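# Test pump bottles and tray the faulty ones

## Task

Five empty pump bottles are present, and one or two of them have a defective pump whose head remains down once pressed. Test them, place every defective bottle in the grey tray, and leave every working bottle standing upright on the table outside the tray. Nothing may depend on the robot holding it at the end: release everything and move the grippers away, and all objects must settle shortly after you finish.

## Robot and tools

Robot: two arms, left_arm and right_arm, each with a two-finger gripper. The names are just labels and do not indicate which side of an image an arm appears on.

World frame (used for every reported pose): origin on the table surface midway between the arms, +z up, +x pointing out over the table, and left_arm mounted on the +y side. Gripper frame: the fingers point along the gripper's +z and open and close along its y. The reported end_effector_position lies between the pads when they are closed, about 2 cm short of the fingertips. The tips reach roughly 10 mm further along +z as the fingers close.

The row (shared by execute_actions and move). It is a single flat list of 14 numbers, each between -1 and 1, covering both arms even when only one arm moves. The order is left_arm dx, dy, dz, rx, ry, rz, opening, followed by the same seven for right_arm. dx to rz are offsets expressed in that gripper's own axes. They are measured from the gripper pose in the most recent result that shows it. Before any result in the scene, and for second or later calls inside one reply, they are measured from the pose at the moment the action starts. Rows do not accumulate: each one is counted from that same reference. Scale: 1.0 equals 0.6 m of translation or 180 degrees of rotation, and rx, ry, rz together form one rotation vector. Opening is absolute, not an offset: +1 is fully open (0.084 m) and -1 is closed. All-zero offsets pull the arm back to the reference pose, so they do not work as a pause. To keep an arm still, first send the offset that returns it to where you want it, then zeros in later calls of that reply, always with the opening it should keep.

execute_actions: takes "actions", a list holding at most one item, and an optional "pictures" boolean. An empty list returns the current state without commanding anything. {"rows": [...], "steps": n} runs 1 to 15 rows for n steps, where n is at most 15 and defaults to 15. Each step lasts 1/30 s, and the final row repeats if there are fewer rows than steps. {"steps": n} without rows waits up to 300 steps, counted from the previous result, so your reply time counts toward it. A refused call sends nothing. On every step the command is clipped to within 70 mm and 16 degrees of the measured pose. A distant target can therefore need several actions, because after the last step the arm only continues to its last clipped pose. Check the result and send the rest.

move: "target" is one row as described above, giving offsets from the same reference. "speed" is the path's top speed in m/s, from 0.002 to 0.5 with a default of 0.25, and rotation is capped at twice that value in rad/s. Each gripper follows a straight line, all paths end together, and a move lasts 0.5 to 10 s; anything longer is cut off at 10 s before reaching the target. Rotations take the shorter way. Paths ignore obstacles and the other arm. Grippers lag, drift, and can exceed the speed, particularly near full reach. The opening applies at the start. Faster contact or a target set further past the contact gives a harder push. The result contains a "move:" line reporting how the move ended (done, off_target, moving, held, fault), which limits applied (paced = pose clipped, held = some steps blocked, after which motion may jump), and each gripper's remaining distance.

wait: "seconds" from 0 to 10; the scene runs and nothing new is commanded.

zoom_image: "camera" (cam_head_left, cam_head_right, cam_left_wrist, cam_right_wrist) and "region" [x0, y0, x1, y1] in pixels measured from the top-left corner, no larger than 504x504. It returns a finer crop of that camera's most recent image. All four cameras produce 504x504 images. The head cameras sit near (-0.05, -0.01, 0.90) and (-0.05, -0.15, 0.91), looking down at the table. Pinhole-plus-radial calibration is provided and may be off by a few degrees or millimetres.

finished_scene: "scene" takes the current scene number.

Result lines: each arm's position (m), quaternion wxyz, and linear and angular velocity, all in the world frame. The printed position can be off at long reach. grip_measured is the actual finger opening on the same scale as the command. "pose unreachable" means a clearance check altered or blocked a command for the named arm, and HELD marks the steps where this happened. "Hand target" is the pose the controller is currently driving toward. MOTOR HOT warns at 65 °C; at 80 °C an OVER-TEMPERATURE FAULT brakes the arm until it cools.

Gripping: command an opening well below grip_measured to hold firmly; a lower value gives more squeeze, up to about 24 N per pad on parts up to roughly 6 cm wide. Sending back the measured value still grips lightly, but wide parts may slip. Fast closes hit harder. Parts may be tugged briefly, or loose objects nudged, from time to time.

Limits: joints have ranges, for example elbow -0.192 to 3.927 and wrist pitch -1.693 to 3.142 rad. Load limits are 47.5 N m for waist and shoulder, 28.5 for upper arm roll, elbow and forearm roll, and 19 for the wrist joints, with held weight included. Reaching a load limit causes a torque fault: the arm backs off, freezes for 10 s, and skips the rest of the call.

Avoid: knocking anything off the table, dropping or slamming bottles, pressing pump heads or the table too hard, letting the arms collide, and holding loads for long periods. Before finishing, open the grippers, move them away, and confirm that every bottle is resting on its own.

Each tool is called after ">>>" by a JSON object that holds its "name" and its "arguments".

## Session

>>> {"name": "execute_actions", "arguments": {"actions": []}}

Scene clock: 0.00 s of 5100.00 s.
left_arm: end_effector_position=(+0.2005, +0.0277, +0.3818) grip_measured=+1.00 end_effector_quat_wxyz=(+0.094, -0.432, +0.555, +0.705) end_effector_velocity=(+0.000, +0.000, -0.000) end_effector_angular_velocity=(-0.000, +0.000, -0.000) | right_arm: end_effector_position=(+0.4212, -0.3184, +0.2484) grip_measured=+1.00 end_effector_quat_wxyz=(-0.000, +1.000, +0.009, -0.002) end_effector_velocity=(-0.000, +0.000, -0.000) end_effector_angular_velocity=(-0.000, +0.000, -0.000)
Joint positions: left_arm=[-1.09   0.611 -0.095  1.893  0.149  2.866  0.865  0.084] | right_arm=[-0.002 -0.246 -0.002  0.92  -0.     1.169 -0.     0.084]
Joint velocities: left_arm=[ 0. -0. -0. -0.  0. -0.  0. -0.] | right_arm=[ 0.002 -0.    -0.    -0.001 -0.001 -0.     0.002  0.   ]
Motor temperatures (°C, as the motors report them): left_arm=[38 36 41 42 45 38 41] | right_arm=[35 39 38 37 37 40 38]
Hand target (left_arm): +0.201, +0.028, +0.382; +0.094, -0.432, +0.555, +0.705
Hand target (right_arm): +0.421, -0.318, +0.248; -0.000, +1.000, +0.009, -0.002
camera_calibration (this result's frames):
cam_left_wrist: T_world_to_cam=[[-0.603516, -0.355012, 0.713957, -0.10559], [0.601211, 0.385551, 0.699925, -0.327528], [-0.523749, 0.851655, -0.0192492, 0.216356], [0, 0, 0, 1]] pos_world=[0.246505, -0.0954674, 0.308796]

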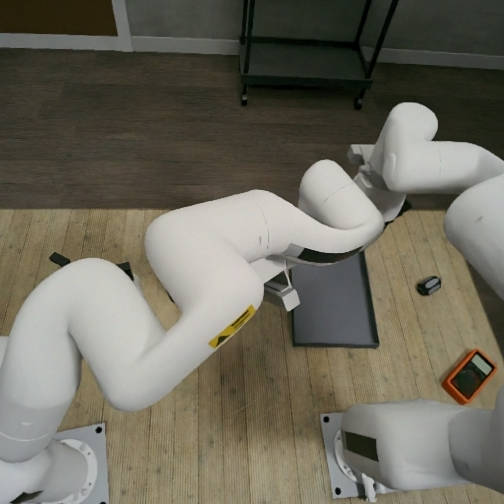

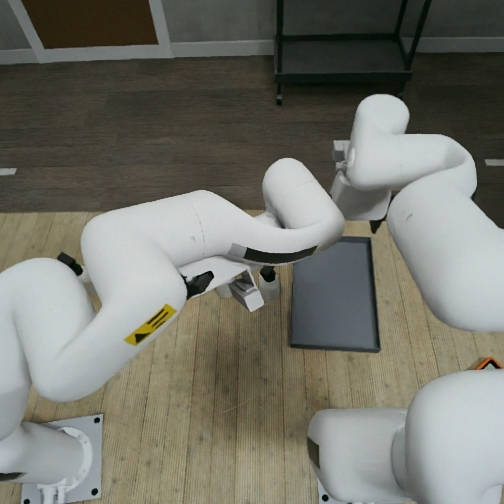

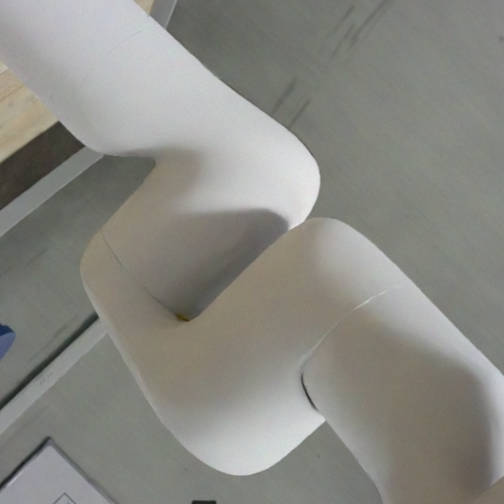

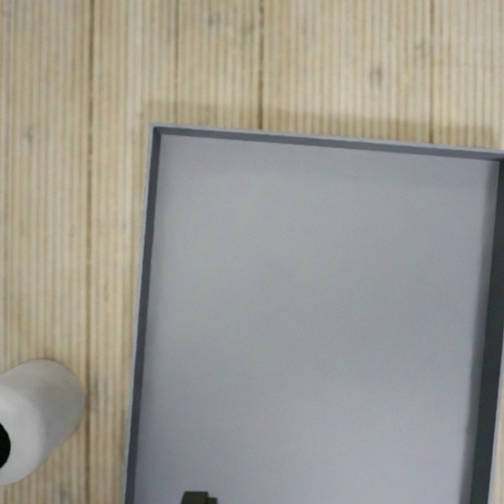

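>>> {"name": "move", "arguments": {"target": [-0.207,-0.407,0.115,-0.0746,0.5593,-0.4403,-1, 0,0,0,0,0,0,-1]}}

>>> {"name": "move", "arguments": {"target": [0,0,0,0,0,0,-1, -0.03,-0.3,0,0,0,0,-1]}}

Scene clock: 6.93 s of 5100.00 s.
left_arm: end_effector_position=(+0.3907, +0.2203, +0.2993) grip_measured=-1.00 end_effector_quat_wxyz=(+0.001, +1.000, +0.001, -0.001) end_effector_velocity=(+0.001, +0.001, -0.000) end_effector_angular_velocity=(-0.001, -0.005, +0.007) | right_arm: end_effector_position=(+0.4212, -0.3184, +0.2484) grip_measured=-1.00 end_effector_quat_wxyz=(-0.000, +1.000, +0.009, -0.002) end_effector_velocity=(+0.000, -0.000, +0.000) end_effector_angular_velocity=(+0.000, -0.000, -0.003)
Joint positions: left_arm=[-0.778 -0.352  0.402  1.     0.137  1.331 -0.266  0.   ] | right_arm=[-0.002 -0.246 -0.002  0.92  -0.     1.169 -0.     0.   ]
Joint velocities: left_arm=[ 0.002 -0.003  0.001 -0.004  0.002 -0.006 -0.004  0.   ] | right_arm=[-0.001 -0.    -0.     0.001  0.     0.     0.002  0.   ]
Motor temperatures (°C, as the motors report them): left_arm=[38 36 41 42 45 38 41] | right_arm=[35 39 38 38 37 40 38]
Hand target (left_arm): +0.391, +0.220, +0.299; +0.001, +1.000, +0.001, -0.001
Hand target (right_arm): +0.421, -0.318, +0.248; -0.000, +1.000, +0.009, -0.002
Off the commanded pose (left_arm): 0.001 m, 0 deg.
Off the commanded pose (right_arm): 0.000 m, 0 deg.
move: done
camera_calibration (this result's frames):
cam_left_wrist: T_world_to_cam=[[-0.0170142, -0.99984, -0.00546844, 0.264663], [-0.999281, 0.0171896, -0.0337982, 0.467669], [0.0338868, 0.00488946, -0.999414, 0.412389], [0, 0, 0, 1]] pos_world=[0.457861, 0.254565, 0.429401]
cam_right_wrist: T_world_to_cam=[[0.0236317, -0.999258, -0.0304111, -0.28604], [-0.999585, -0.024118, 0.0157237, 0.477699], [-0.0164455, 0.0300269, -0.999414, 0.395238], [0, 0, 0, 1]] pos_world=[0.490761, -0.286174, 0.378797]

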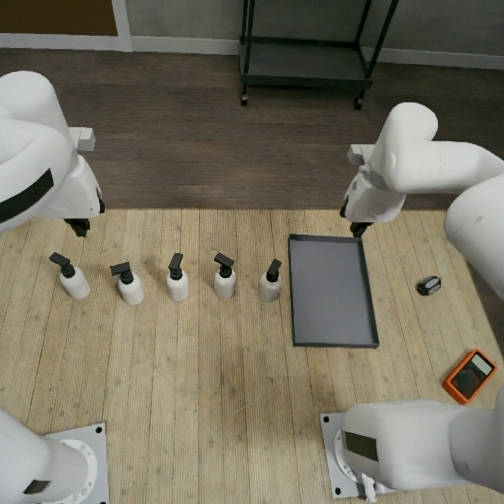

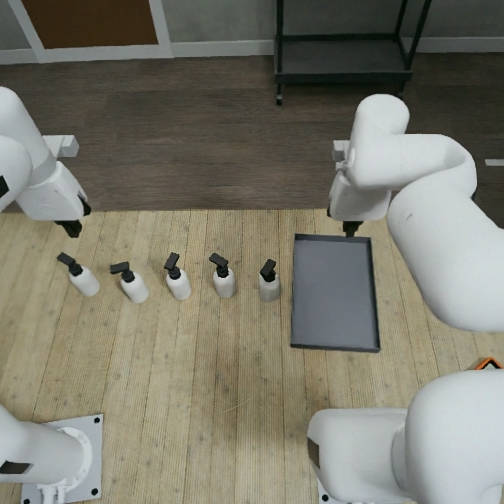

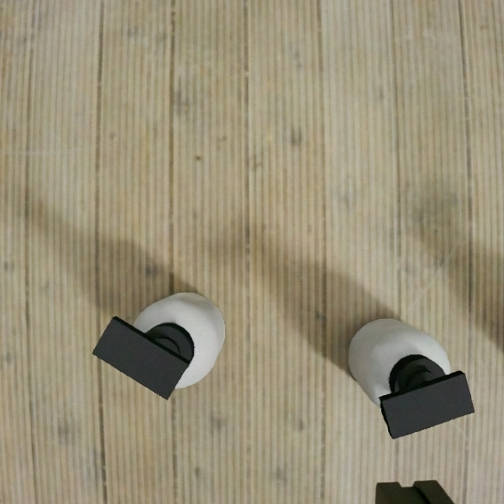

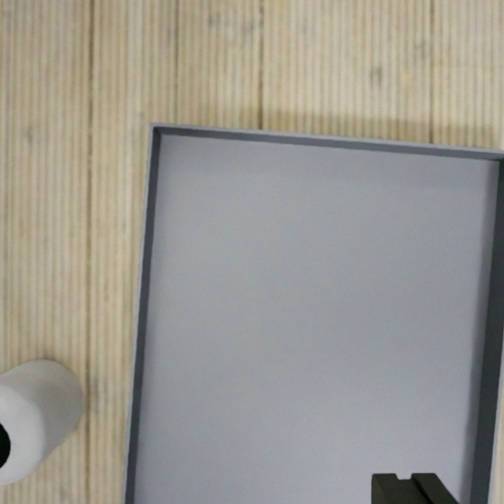

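Scene clock: 8.07 s of 5100.00 s.
left_arm: end_effector_position=(+0.3907, +0.2203, +0.2993) grip_measured=-1.00 end_effector_quat_wxyz=(+0.001, +1.000, +0.001, -0.001) end_effector_velocity=(+0.000, -0.000, +0.000) end_effector_angular_velocity=(+0.000, -0.000, +0.001) | right_arm: end_effector_position=(+0.4002, -0.1393, +0.2485) grip_measured=-1.00 end_effector_quat_wxyz=(-0.001, +1.000, +0.008, -0.002) end_effector_velocity=(-0.001, +0.005, +0.001) end_effector_angular_velocity=(-0.001, -0.003, +0.005)
Joint positions: left_arm=[-0.778 -0.352  0.402  1.     0.137  1.331 -0.266  0.   ] | right_arm=[ 0.166 -0.177  0.251  0.993  0.05   1.167  0.398  0.   ]
Joint velocities: left_arm=[-0.     0.    -0.     0.     0.     0.    -0.002  0.   ] | right_arm=[ 0.006  0.003  0.007  0.005 -0.002 -0.     0.01   0.   ]
Motor temperatures (°C, as the motors report them): left_arm=[38 36 41 42 45 38 41] | right_arm=[35 39 38 38 37 40 38]
Hand target (left_arm): +0.391, +0.220, +0.299; +0.001, +1.000, +0.001, -0.001
Hand target (right_arm): +0.400, -0.138, +0.248; -0.001, +1.000, +0.009, -0.002
Off the commanded pose (left_arm): 0.000 m, 0 deg.
Off the commanded pose (right_arm): 0.001 m, 0 deg.
move: done
camera_calibration (this result's frames):
cam_left_wrist: T_world_to_cam=[[-0.0170145, -0.99984, -0.00546839, 0.264662], [-0.999281, 0.0171898, -0.033798, 0.467669], [0.0338866, 0.0048894, -0.999414, 0.412389], [0, 0, 0, 1]] pos_world=[0.457861, 0.254565, 0.429401]
cam_right_wrist: T_world_to_cam=[[0.0216093, -0.999264, -0.0317038, -0.105477], [-0.999626, -0.0221268, 0.016065, 0.461219], [-0.0167547, 0.0313448, -0.999368, 0.389901], [0, 0, 0, 1]] pos_world=[0.469858, -0.107416, 0.378902]

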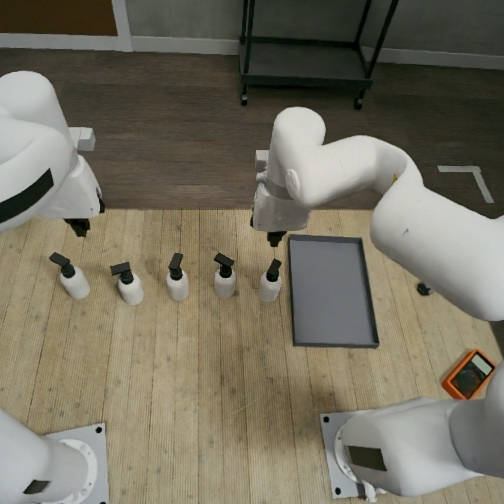

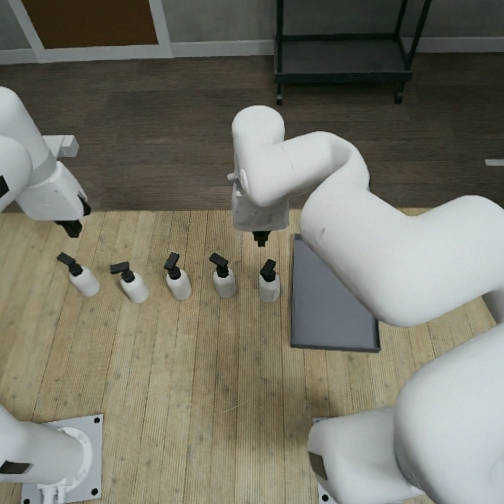

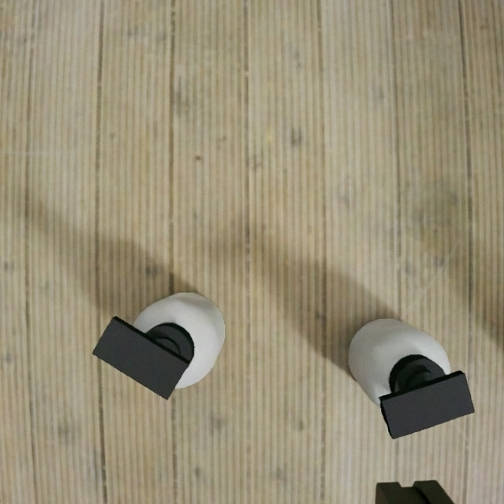

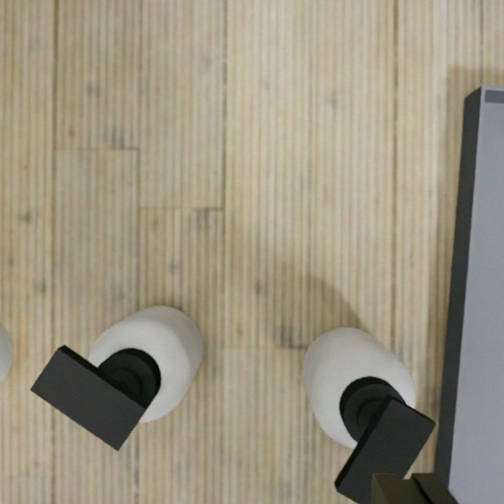

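>>> {"name": "move", "arguments": {"target": [0.016,0.077,0.22,0,0,0,-1, 0.002,0.016,0.138,0,0,0,-1], "speed": 0.15}}

>>> {"name": "move", "arguments": {"target": [0,0,0.046,0,0,0,-1, 0,0,0.046,0,0,0,-1], "speed": 0.04}}

>>> {"name": "move", "arguments": {"target": [0,0,-0.06,0,0,0,-1, 0,0,-0.06,0,0,0,-1], "speed": 0.1}}

Scene clock: 11.07 s of 5100.00 s.
left_arm: end_effector_position=(+0.4005, +0.1738, +0.1679) grip_measured=-1.00 end_effector_quat_wxyz=(+0.001, +1.000, +0.001, -0.001) end_effector_velocity=(-0.002, -0.001, -0.003) end_effector_angular_velocity=(+0.002, +0.006, -0.002) | right_arm: end_effector_position=(+0.4013, -0.1488, +0.1659) grip_measured=-1.00 end_effector_quat_wxyz=(-0.001, +1.000, +0.008, -0.001) end_effector_velocity=(-0.001, -0.002, -0.002) end_effector_angular_velocity=(-0.001, +0.005, -0.003)
Joint positions: left_arm=[-0.824 -0.167  0.397  0.769  0.078  0.926 -0.312  0.   ] | right_arm=[ 0.158 -0.098  0.25   0.824  0.034  0.921  0.392  0.   ]
Joint velocities: left_arm=[-0.001  0.004 -0.001 -0.004 -0.001 -0.002 -0.     0.   ] | right_arm=[-0.003  0.002  0.    -0.004  0.001 -0.001 -0.     0.   ]
Motor temperatures (°C, as the motors report them): left_arm=[38 36 41 43 45 38 41] | right_arm=[35 39 38 38 37 40 38]
Hand target (left_arm): +0.400, +0.174, +0.167; +0.000, +1.000, +0.001, -0.001
Hand target (right_arm): +0.401, -0.149, +0.166; -0.001, +1.000, +0.008, -0.002
Off the commanded pose (left_arm): 0.001 m, 0 deg.
Off the commanded pose (right_arm): 0.000 m, 0 deg.
move: done
camera_calibration (this result's frames):
cam_left_wrist: T_world_to_cam=[[-0.0169575, -0.999842, -0.00538087, 0.217622], [-0.999237, 0.0171361, -0.03509, 0.473996], [0.0351767, 0.00478173, -0.99937, 0.280383], [0, 0, 0, 1]] pos_world=[0.467462, 0.208124, 0.29801]
cam_right_wrist: T_world_to_cam=[[0.0216749, -0.999259, -0.0318032, -0.117558], [-0.999635, -0.0221735, 0.0154125, 0.463541], [-0.0161062, 0.0314575, -0.999375, 0.307438], [0, 0, 0, 1]] pos_world=[0.470872, -0.116864, 0.296363]

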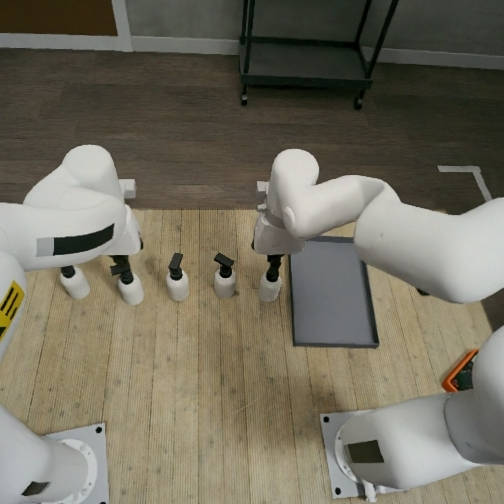

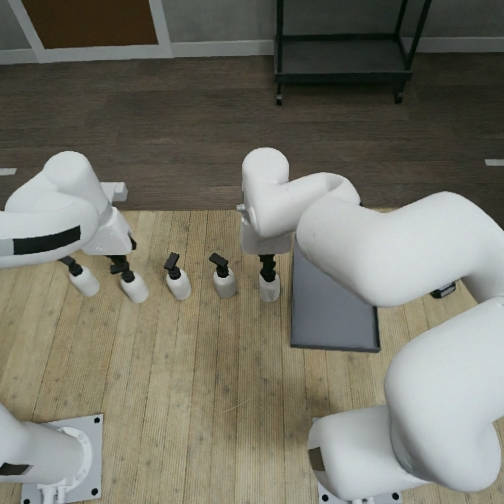

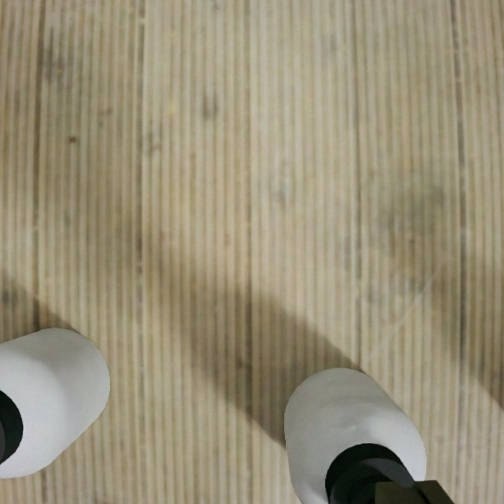

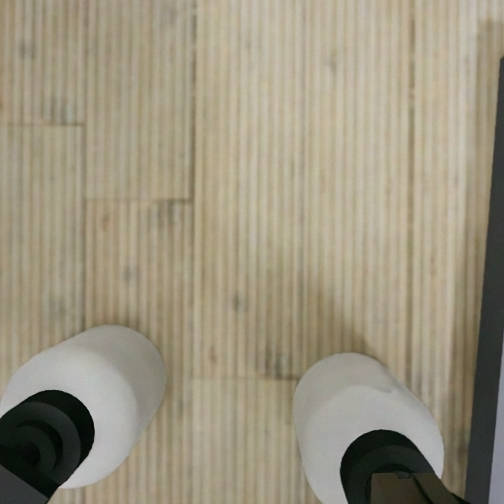

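Scene clock: 12.03 s of 5100.00 s.
left_arm: end_effector_position=(+0.4038, +0.1728, +0.1445) grip_measured=-1.00 end_effector_quat_wxyz=(+0.003, +1.000, +0.001, +0.004) end_effector_velocity=(-0.002, -0.000, -0.004) end_effector_angular_velocity=(+0.002, +0.005, -0.003) | right_arm: end_effector_position=(+0.4045, -0.1470, +0.1433) grip_measured=-1.00 end_effector_quat_wxyz=(-0.003, +1.000, +0.009, +0.005) end_effector_velocity=(-0.003, -0.001, -0.006) end_effector_angular_velocity=(-0.004, +0.009, -0.001)
Joint positions: left_arm=[-0.825 -0.121  0.405  0.736  0.06   0.838 -0.297  0.   ] | right_arm=[ 0.158 -0.057  0.254  0.792  0.021  0.837  0.402  0.   ]
Joint velocities: left_arm=[ 0.     0.006 -0.001 -0.007 -0.002 -0.007  0.002  0.   ] | right_arm=[-0.001  0.007  0.001 -0.01  -0.002 -0.007  0.001  0.   ]
Motor temperatures (°C, as the motors report them): left_arm=[38 36 41 43 45 38 41] | right_arm=[35 39 38 38 37 40 38]
Hand target (left_arm): +0.400, +0.174, +0.140; +0.001, +1.000, +0.001, -0.001
Hand target (right_arm): +0.401, -0.149, +0.138; -0.001, +1.000, +0.008, -0.001
Off the commanded pose (left_arm): 0.006 m, 1 deg.
Off the commanded pose (right_arm): 0.006 m, 1 deg.
move: off_target (left_arm, right_arm)
camera_calibration (this result's frames):
cam_left_wrist: T_world_to_cam=[[-0.0167669, -0.999858, -0.00138287, 0.21586], [-0.998818, 0.0168126, -0.0456127, 0.477939], [0.0456295, 0.000616453, -0.998958, 0.253361], [0, 0, 0, 1]] pos_world=[0.469432, 0.207638, 0.275195]
cam_right_wrist: T_world_to_cam=[[0.0227116, -0.999096, -0.0359269, -0.11636], [-0.999735, -0.0228319, 0.00294172, 0.468901], [-0.00375934, 0.0358506, -0.99935, 0.28049], [0, 0, 0, 1]] pos_world=[0.472473, -0.115605, 0.274748]

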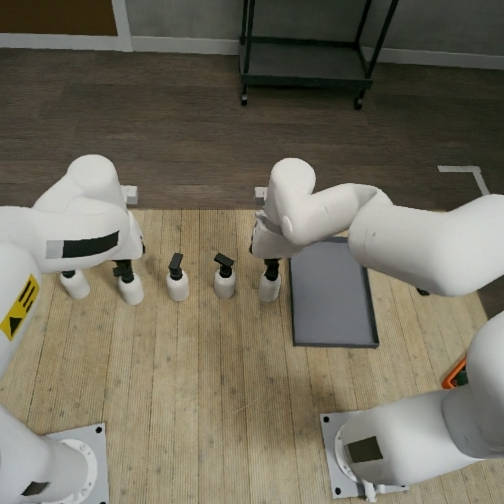

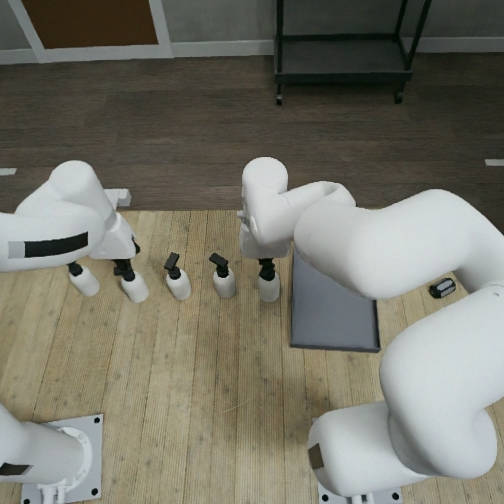

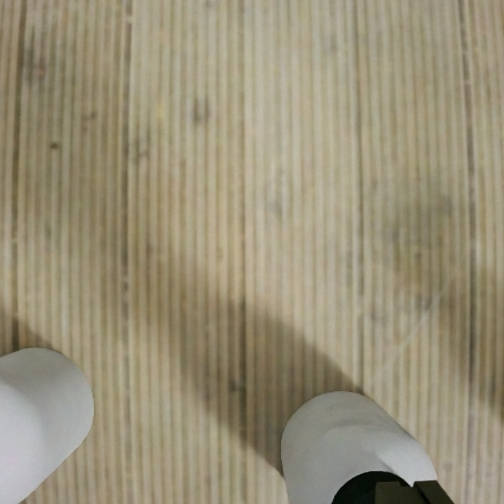

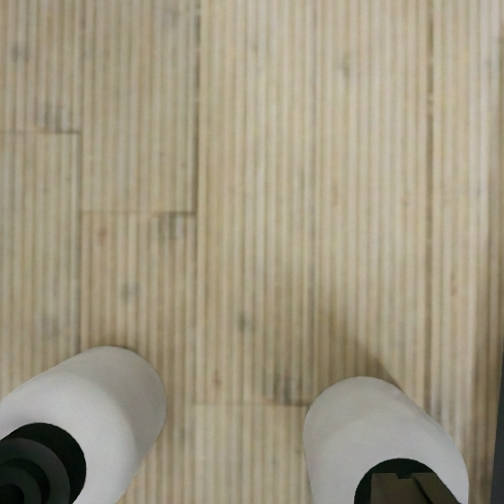

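Scene clock: 12.83 s of 5100.00 s.
left_arm: end_effector_position=(+0.4031, +0.1731, +0.1799) grip_measured=-1.00 end_effector_quat_wxyz=(+0.003, +1.000, +0.001, +0.004) end_effector_velocity=(+0.001, -0.000, +0.002) end_effector_angular_velocity=(-0.001, -0.003, -0.000) | right_arm: end_effector_position=(+0.4039, -0.1473, +0.1787) grip_measured=-1.00 end_effector_quat_wxyz=(-0.003, +1.000, +0.009, +0.004) end_effector_velocity=(+0.002, +0.001, +0.003) end_effector_angular_velocity=(+0.002, -0.006, +0.001)
Joint positions: left_arm=[-0.824 -0.183  0.395  0.789  0.083  0.951 -0.316  0.   ] | right_arm=[ 0.159 -0.115  0.249  0.843  0.037  0.946  0.389  0.   ]
Joint velocities: left_arm=[ 0.    -0.003 -0.001  0.003  0.     0.003 -0.     0.   ] | right_arm=[ 0.    -0.003 -0.     0.006 -0.     0.003 -0.001  0.   ]
Motor temperatures (°C, as the motors report them): left_arm=[38 36 41 43 45 38 41] | right_arm=[35 39 38 39 37 40 38]
Hand target (left_arm): +0.403, +0.173, +0.181; +0.003, +1.000, +0.001, +0.004
Hand target (right_arm): +0.404, -0.147, +0.179; -0.003, +1.000, +0.009, +0.005
Off the commanded pose (left_arm): 0.001 m, 0 deg.
Off the commanded pose (right_arm): 0.001 m, 0 deg.
move: done
camera_calibration (this result's frames):
cam_left_wrist: T_world_to_cam=[[-0.0167451, -0.999858, -0.00183426, 0.216304], [-0.998882, 0.0168098, -0.0441741, 0.478565], [0.0441987, 0.00109251, -0.999022, 0.289239], [0, 0, 0, 1]] pos_world=[0.468868, 0.207913, 0.310493]
cam_right_wrist: T_world_to_cam=[[0.0226529, -0.999111, -0.0355461, -0.115455], [-0.99973, -0.02282, 0.00430419, 0.467942], [-0.00511153, 0.035439, -0.999359, 0.316377], [0, 0, 0, 1]] pos_world=[0.472049, -0.115886, 0.310056]

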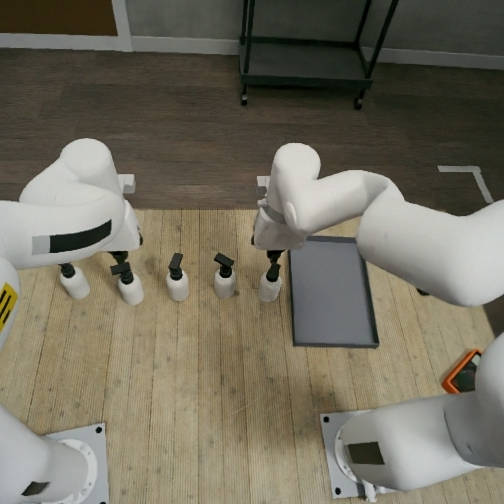

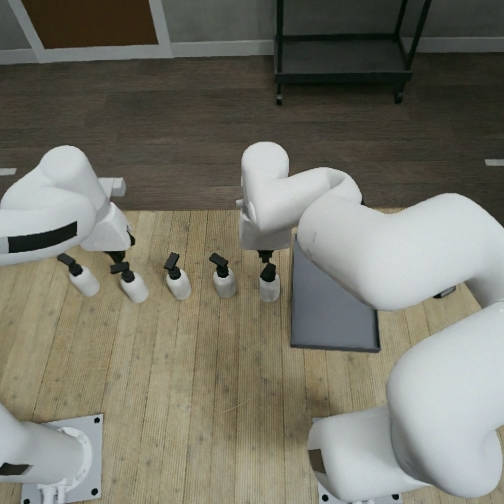

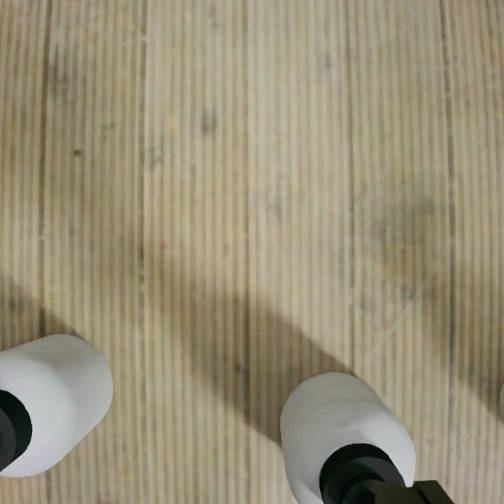

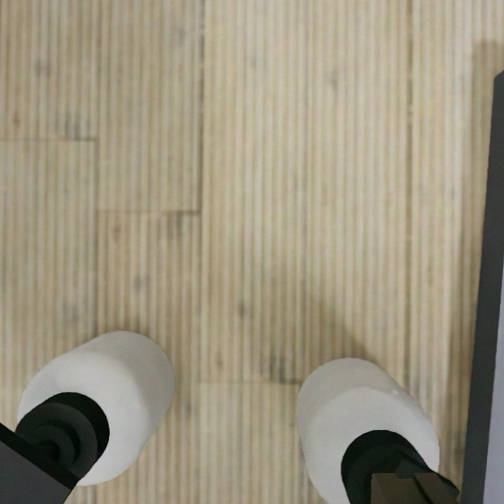

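Next: left to (0.418,0.302), right to (0.414,-0.043).

>>> {"name": "move", "arguments": {"target": [0.025,-0.215,0,0,-0.002,0,-1, 0.02,-0.174,0,0,-0.003,0,-1], "speed": 0.15}}

>>> {"name": "move", "arguments": {"target": [0,0,0.07,0,0,0,-1, 0,0,0.068,0,0,0,-1], "speed": 0.04}}

>>> {"name": "move", "arguments": {"target": [0,0,-0.065,0,0,0,-1, 0,0,-0.065,0,0,0,-1], "speed": 0.1}}

>>> {"name": "move", "arguments": {"target": [-0.15,-0.05,-0.1,0,0,0,-1, -0.005,-0.185,0,0,-0.003,0,-1], "speed": 0.15}}

>>> {"name": "zoom_image", "arguments": {"camera": "cam_head_left", "region": [30,180,330,330]}}

Scene clock: 15.40 s of 5100.00 s.
left_arm: end_effector_position=(+0.4178, +0.3017, +0.1792) grip_measured=-1.00 end_effector_quat_wxyz=(+0.002, +1.000, +0.000, +0.000) end_effector_velocity=(+0.001, +0.003, +0.001) end_effector_angular_velocity=(-0.001, -0.001, +0.002) | right_arm: end_effector_position=(+0.4143, -0.0432, +0.1791) grip_measured=-1.00 end_effector_quat_wxyz=(-0.003, +1.000, +0.008, -0.001) end_effector_velocity=(-0.000, +0.002, +0.001) end_effector_angular_velocity=(-0.001, -0.001, +0.003)
Joint positions: left_arm=[-0.695 -0.182  0.58   0.807  0.115  0.962 -0.021  0.   ] | right_arm=[ 0.255  0.097  0.353  1.08  -0.034  0.987  0.631  0.   ]
Joint velocities: left_arm=[ 0.003  0.001  0.004  0.003 -0.002  0.     0.006  0.   ] | right_arm=[ 0.004  0.003  0.001  0.005 -0.003  0.002  0.003  0.   ]
Motor temperatures (°C, as the motors report them): left_arm=[38 36 41 43 45 38 41] | right_arm=[35 39 38 39 37 40 38]
Hand target (left_arm): +0.418, +0.302, +0.179; +0.002, +1.000, +0.001, +0.001
Hand target (right_arm): +0.414, -0.043, +0.179; -0.003, +1.000, +0.008, -0.001
Off the commanded pose (left_arm): 0.000 m, 0 deg.
Off the commanded pose (right_arm): 0.001 m, 0 deg.
move: done
camera_calibration (this result's frames):
cam_left_wrist: T_world_to_cam=[[-0.017817, -0.999839, -0.00202907, 0.345605], [-0.999132, 0.0178808, -0.0376289, 0.489715], [0.0376591, 0.00135688, -0.99929, 0.290489], [0, 0, 0, 1]] pos_world=[0.484508, 0.336399, 0.309412]
cam_right_wrist: T_world_to_cam=[[0.0211671, -0.999137, -0.0357394, -0.0109734], [-0.999669, -0.0216752, 0.0138898, 0.478984], [-0.0146525, 0.0354335, -0.999265, 0.317053], [0, 0, 0, 1]] pos_world=[0.483703, -0.0118161, 0.309774]

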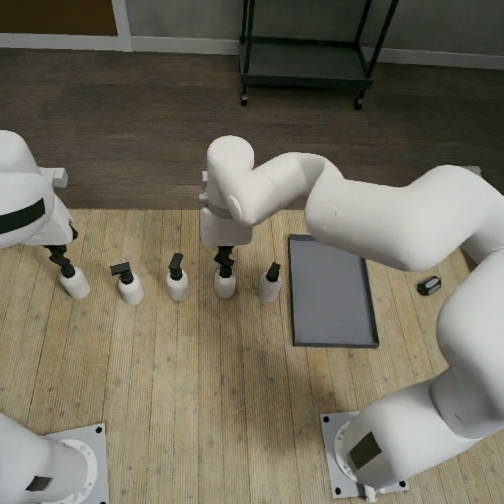

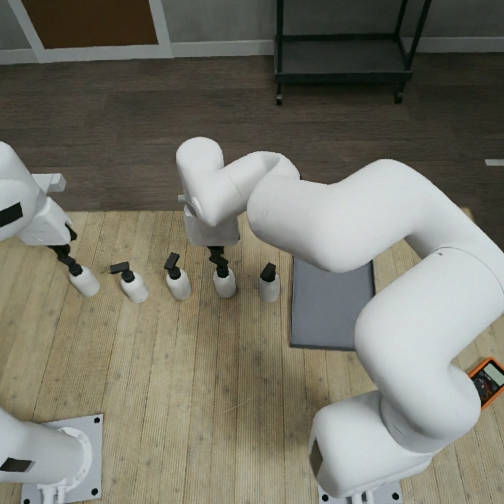

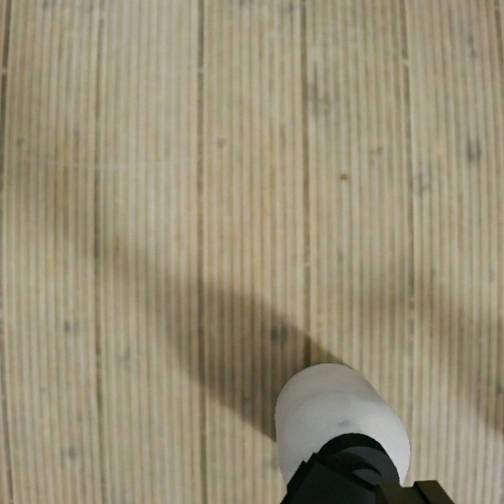

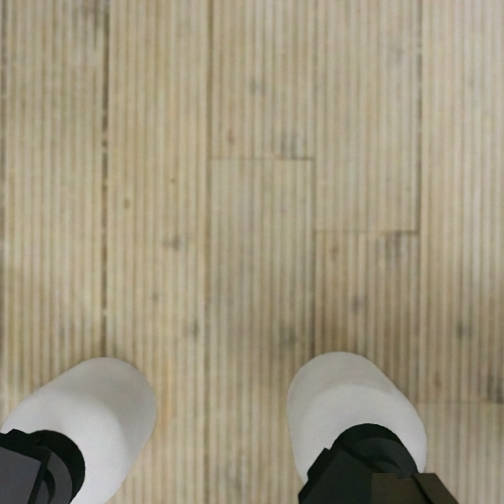

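Scene clock: 16.73 s of 5100.00 s.
left_arm: end_effector_position=(+0.4242, +0.3016, +0.1439) grip_measured=-1.00 end_effector_quat_wxyz=(+0.003, +1.000, +0.000, +0.009) end_effector_velocity=(+0.005, +0.002, -0.000) end_effector_angular_velocity=(+0.009, +0.001, +0.002) | right_arm: end_effector_position=(+0.4169, -0.0409, +0.1434) grip_measured=-1.00 end_effector_quat_wxyz=(-0.006, +1.000, +0.008, +0.005) end_effector_velocity=(+0.000, -0.001, -0.003) end_effector_angular_velocity=(-0.002, +0.005, -0.002)
Joint positions: left_arm=[-0.701 -0.106  0.599  0.757  0.072  0.828  0.015  0.   ] | right_arm=[ 0.26   0.151  0.351  1.03  -0.062  0.875  0.652  0.   ]
Joint velocities: left_arm=[ 0.     0.019  0.001  0.016 -0.002  0.001  0.002  0.   ] | right_arm=[-0.002  0.007 -0.    -0.    -0.002 -0.002  0.001  0.   ]
Motor temperatures (°C, as the motors report them): left_arm=[38 36 41 43 45 38 41] | right_arm=[35 39 38 39 37 40 38]
Hand target (left_arm): +0.418, +0.301, +0.137; +0.002, +1.000, +0.000, +0.001
Hand target (right_arm): +0.414, -0.043, +0.138; -0.003, +1.000, +0.008, -0.001
Off the commanded pose (left_arm): 0.009 m, 1 deg.
Off the commanded pose (right_arm): 0.006 m, 1 deg.
move: off_target (left_arm, right_arm)
camera_calibration (this result's frames):
cam_left_wrist: T_world_to_cam=[[-0.0176425, -0.999843, -0.00138482, 0.34542], [-0.998305, 0.0176922, -0.0554422, 0.49704], [0.055458, 0.000404328, -0.998461, 0.24761], [0, 0, 0, 1]] pos_world=[0.48856, 0.336472, 0.275265]
cam_right_wrist: T_world_to_cam=[[0.0219409, -0.998896, -0.0415292, -0.00950825], [-0.999753, -0.0220736, 0.00273829, 0.483806], [-0.00365197, 0.0414588, -0.999134, 0.276972], [0, 0, 0, 1]] pos_world=[0.484907, -0.0103013, 0.275012]

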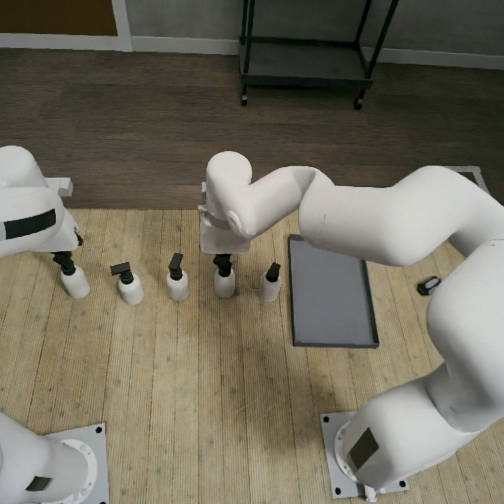

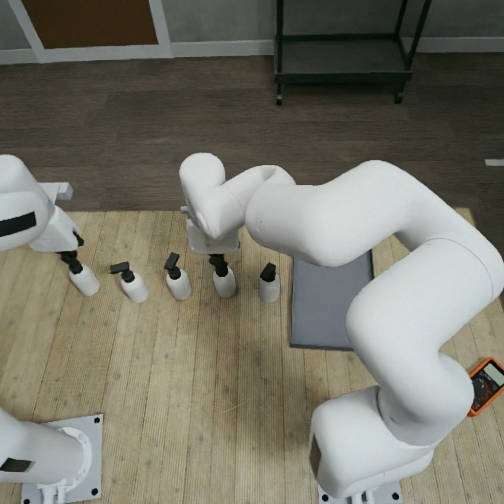

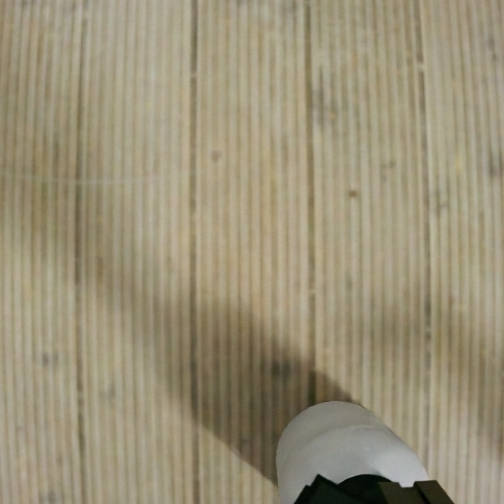

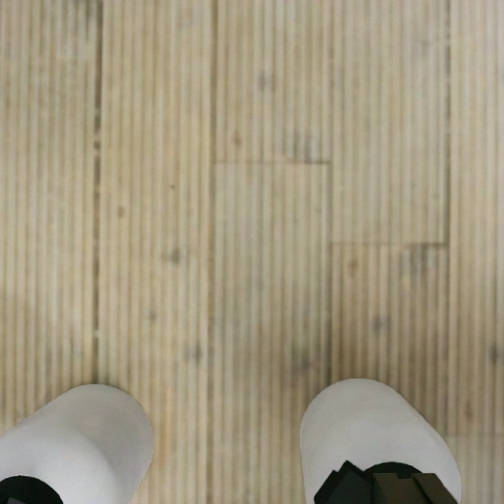

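Scene clock: 17.53 s of 5100.00 s.
left_arm: end_effector_position=(+0.4231, +0.3019, +0.1823) grip_measured=-1.00 end_effector_quat_wxyz=(+0.003, +1.000, +0.000, +0.009) end_effector_velocity=(+0.002, -0.000, +0.004) end_effector_angular_velocity=(-0.000, -0.006, +0.000) | right_arm: end_effector_position=(+0.4163, -0.0416, +0.1816) grip_measured=-1.00 end_effector_quat_wxyz=(-0.005, +1.000, +0.008, +0.004) end_effector_velocity=(-0.000, +0.000, +0.002) end_effector_angular_velocity=(+0.000, -0.002, +0.002)
Joint positions: left_arm=[-0.697 -0.181  0.582  0.814  0.114  0.951 -0.02   0.   ] | right_arm=[ 0.255  0.094  0.354  1.082 -0.035  0.981  0.632  0.   ]
Joint velocities: left_arm=[ 0.    -0.003 -0.002  0.006  0.001  0.003 -0.002  0.   ] | right_arm=[ 0.    -0.004  0.     0.002  0.     0.003 -0.002  0.   ]
Motor temperatures (°C, as the motors report them): left_arm=[38 36 41 43 45 38 41] | right_arm=[35 39 38 39 37 40 38]
Hand target (left_arm): +0.423, +0.302, +0.183; +0.003, +1.000, +0.000, +0.009
Hand target (right_arm): +0.417, -0.041, +0.182; -0.006, +1.000, +0.008, +0.005
Off the commanded pose (left_arm): 0.001 m, 0 deg.
Off the commanded pose (right_arm): 0.001 m, 0 deg.
move: done
camera_calibration (this result's frames):
cam_left_wrist: T_world_to_cam=[[-0.0175921, -0.999844, -0.00145093, 0.345684], [-0.998385, 0.0176448, -0.0540029, 0.497797], [0.0540201, 0.000498562, -0.99854, 0.286587], [0, 0, 0, 1]] pos_world=[0.487593, 0.336704, 0.313553]
cam_right_wrist: T_world_to_cam=[[0.0218292, -0.998929, -0.0407928, -0.00865824], [-0.999748, -0.0220242, 0.00433678, 0.482753], [-0.00523057, 0.0406879, -0.999158, 0.315817], [0, 0, 0, 1]] pos_world=[0.484472, -0.0108667, 0.313105]

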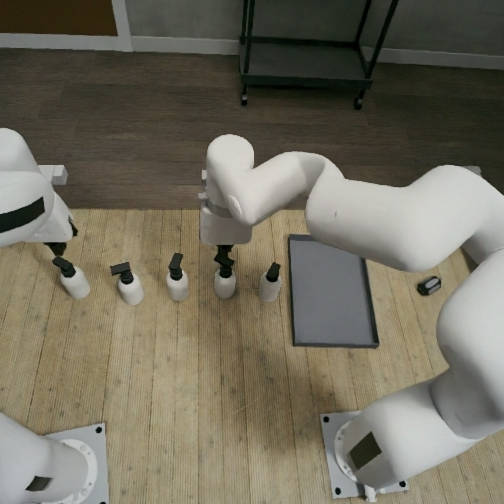

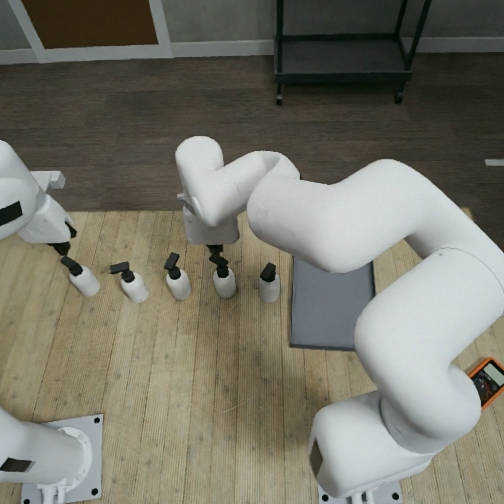

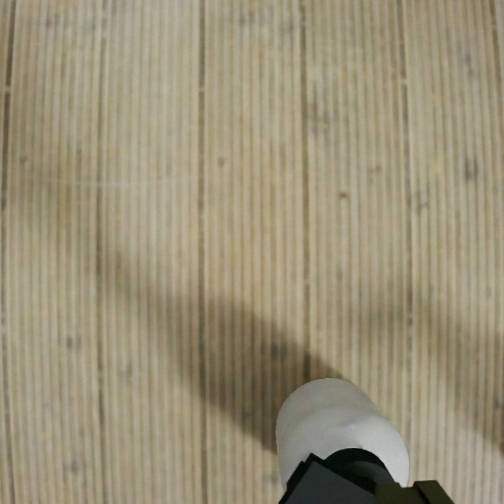

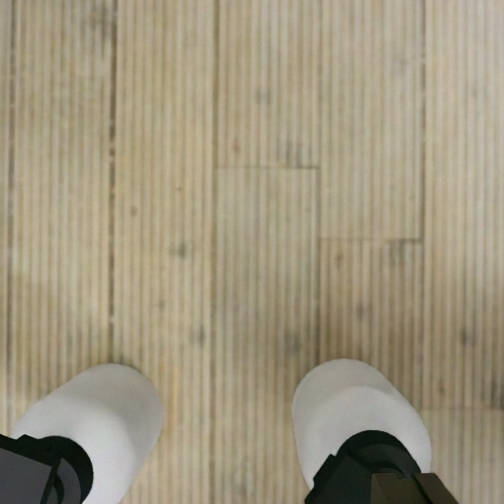

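Scene clock: 18.73 s of 5100.00 s.
left_arm: end_effector_position=(+0.3319, +0.3321, +0.2401) grip_measured=-1.00 end_effector_quat_wxyz=(+0.003, +1.000, +0.000, +0.008) end_effector_velocity=(-0.000, +0.001, +0.002) end_effector_angular_velocity=(-0.000, -0.003, +0.001) | right_arm: end_effector_position=(+0.4117, +0.0689, +0.1824) grip_measured=-1.00 end_effector_quat_wxyz=(-0.005, +1.000, +0.008, -0.001) end_effector_velocity=(-0.003, +0.004, +0.000) end_effector_angular_velocity=(+0.001, +0.001, +0.007)
Joint positions: left_arm=[-0.58  -0.6    0.504  0.677  0.288  1.214 -0.084  0.   ] | right_arm=[ 0.404  0.337  0.413  1.384 -0.142  1.072  0.87   0.   ]
Joint velocities: left_arm=[ 0.002 -0.005 -0.002  0.002  0.001  0.003 -0.     0.   ] | right_arm=[ 0.005  0.003  0.004  0.004 -0.     0.002  0.002  0.   ]
Motor temperatures (°C, as the motors report them): left_arm=[38 36 41 43 45 38 41] | right_arm=[35 39 38 39 37 40 38]
Hand target (left_arm): +0.332, +0.332, +0.240; +0.003, +1.000, +0.000, +0.008
Hand target (right_arm): +0.411, +0.069, +0.182; -0.005, +1.000, +0.008, -0.001
Off the commanded pose (left_arm): 0.000 m, 0 deg.
Off the commanded pose (right_arm): 0.001 m, 0 deg.
move: done
camera_calibration (this result's frames):
cam_left_wrist: T_world_to_cam=[[-0.017784, -0.999842, -0.000672798, 0.374278], [-0.998448, 0.0177947, -0.0527776, 0.409042], [0.0527812, -0.000266844, -0.998606, 0.349918], [0, 0, 0, 1]] pos_world=[0.396594, 0.367034, 0.37127]
cam_right_wrist: T_world_to_cam=[[0.0203243, -0.998968, -0.0406065, 0.102408], [-0.999688, -0.0208965, 0.0137155, 0.478829], [-0.0145499, 0.040315, -0.999081, 0.315972], [0, 0, 0, 1]] pos_world=[0.481195, 0.0995702, 0.313273]

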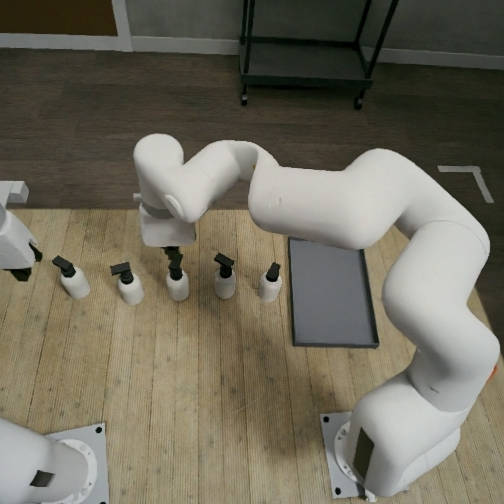

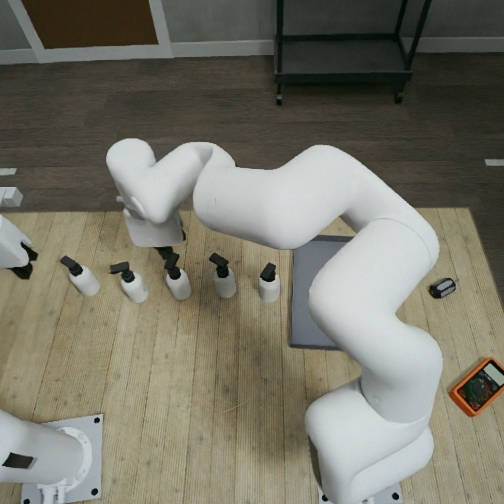

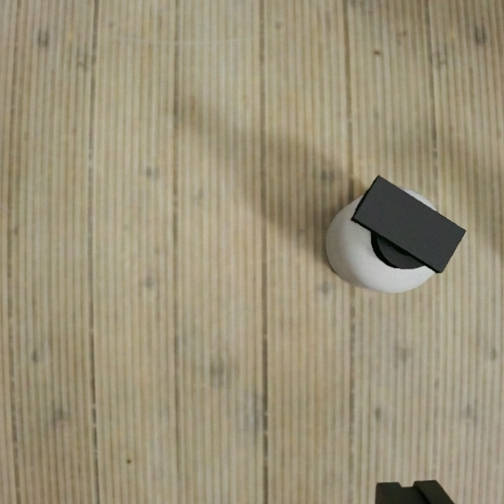

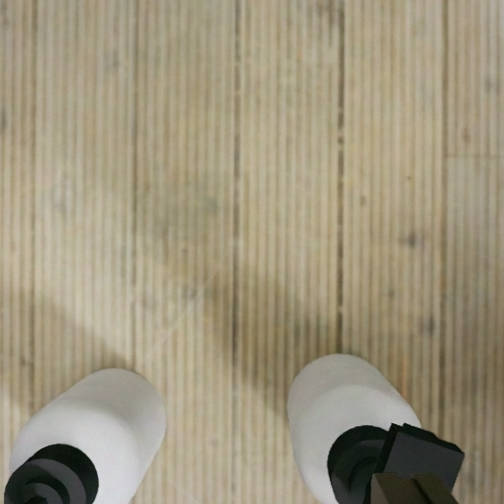

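Region (30, 180, 330, 330) of cam_head_left's 504x504 image, scaled by 1.680, with more detail than that image has.

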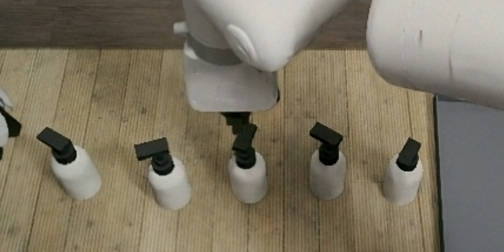

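>>> {"name": "move", "arguments": {"target": [0.127,0.045,0.067,0,-0.005,-0.325,1, -0.02,0.362,-0.012,0,0,0,1], "speed": 0.2}}

Scene clock: 22.87 s of 5100.00 s.
left_arm: end_effector_position=(+0.4088, +0.3048, +0.2016) grip_measured=+1.00 end_effector_quat_wxyz=(+0.007, +0.872, +0.489, -0.002) end_effector_velocity=(+0.000, -0.000, -0.000) end_effector_angular_velocity=(+0.000, +0.000, +0.005) | right_arm: end_effector_position=(+0.4032, -0.1484, +0.1881) grip_measured=+1.00 end_effector_quat_wxyz=(-0.005, +1.000, +0.008, -0.000) end_effector_velocity=(+0.000, -0.002, -0.000) end_effector_angular_velocity=(-0.000, +0.002, -0.003)
Joint positions: left_arm=[-0.511 -0.23   0.407  0.815  0.09   1.026 -1.013  0.084] | right_arm=[ 0.15  -0.127  0.251  0.862  0.049  0.982  0.377  0.084]
Joint velocities: left_arm=[-0.     0.001 -0.     0.001 -0.    -0.    -0.004  0.   ] | right_arm=[-0.003 -0.001 -0.002 -0.002  0.     0.    -0.002 -0.   ]
Motor temperatures (°C, as the motors report them): left_arm=[38 36 41 43 45 38 41] | right_arm=[35 39 38 39 37 40 38]
Hand target (left_arm): +0.409, +0.305, +0.201; +0.007, +0.872, +0.489, -0.002
Hand target (right_arm): +0.403, -0.149, +0.188; -0.005, +1.000, +0.008, -0.000
Off the commanded pose (left_arm): 0.000 m, 0 deg.
Off the commanded pose (right_arm): 0.001 m, 0 deg.
move: done
camera_calibration (this result's frames):
cam_left_wrist: T_world_to_cam=[[0.842866, -0.538113, 0.00333665, -0.145074], [-0.537837, -0.842603, -0.0274098, 0.553188], [0.017561, 0.0213082, -0.999619, 0.315343], [0, 0, 0, 1]] pos_world=[0.414265, 0.381332, 0.33087]
cam_right_wrist: T_world_to_cam=[[0.0213934, -0.998952, -0.0404674, -0.114682], [-0.999672, -0.0219445, 0.0132238, 0.465615], [-0.0140979, 0.0401712, -0.999093, 0.330052], [0, 0, 0, 1]] pos_world=[0.472569, -0.117602, 0.318955]

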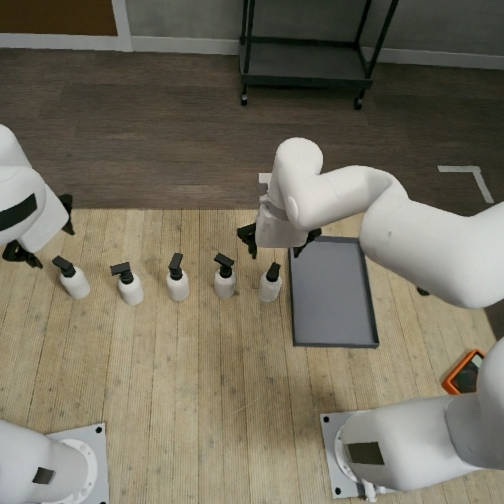

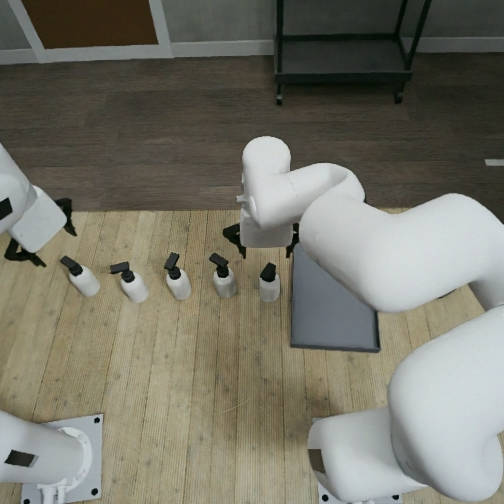

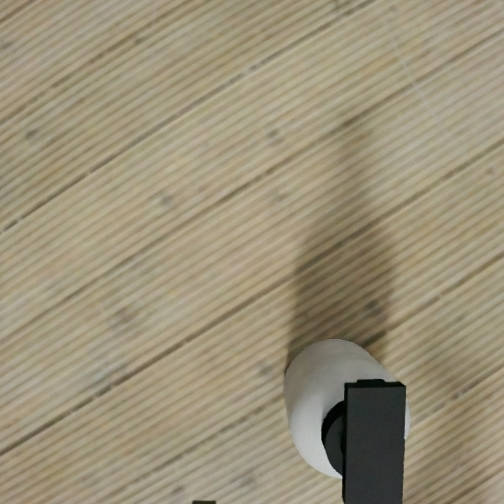

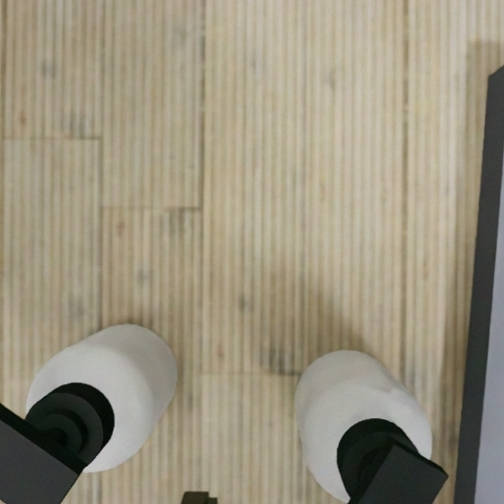

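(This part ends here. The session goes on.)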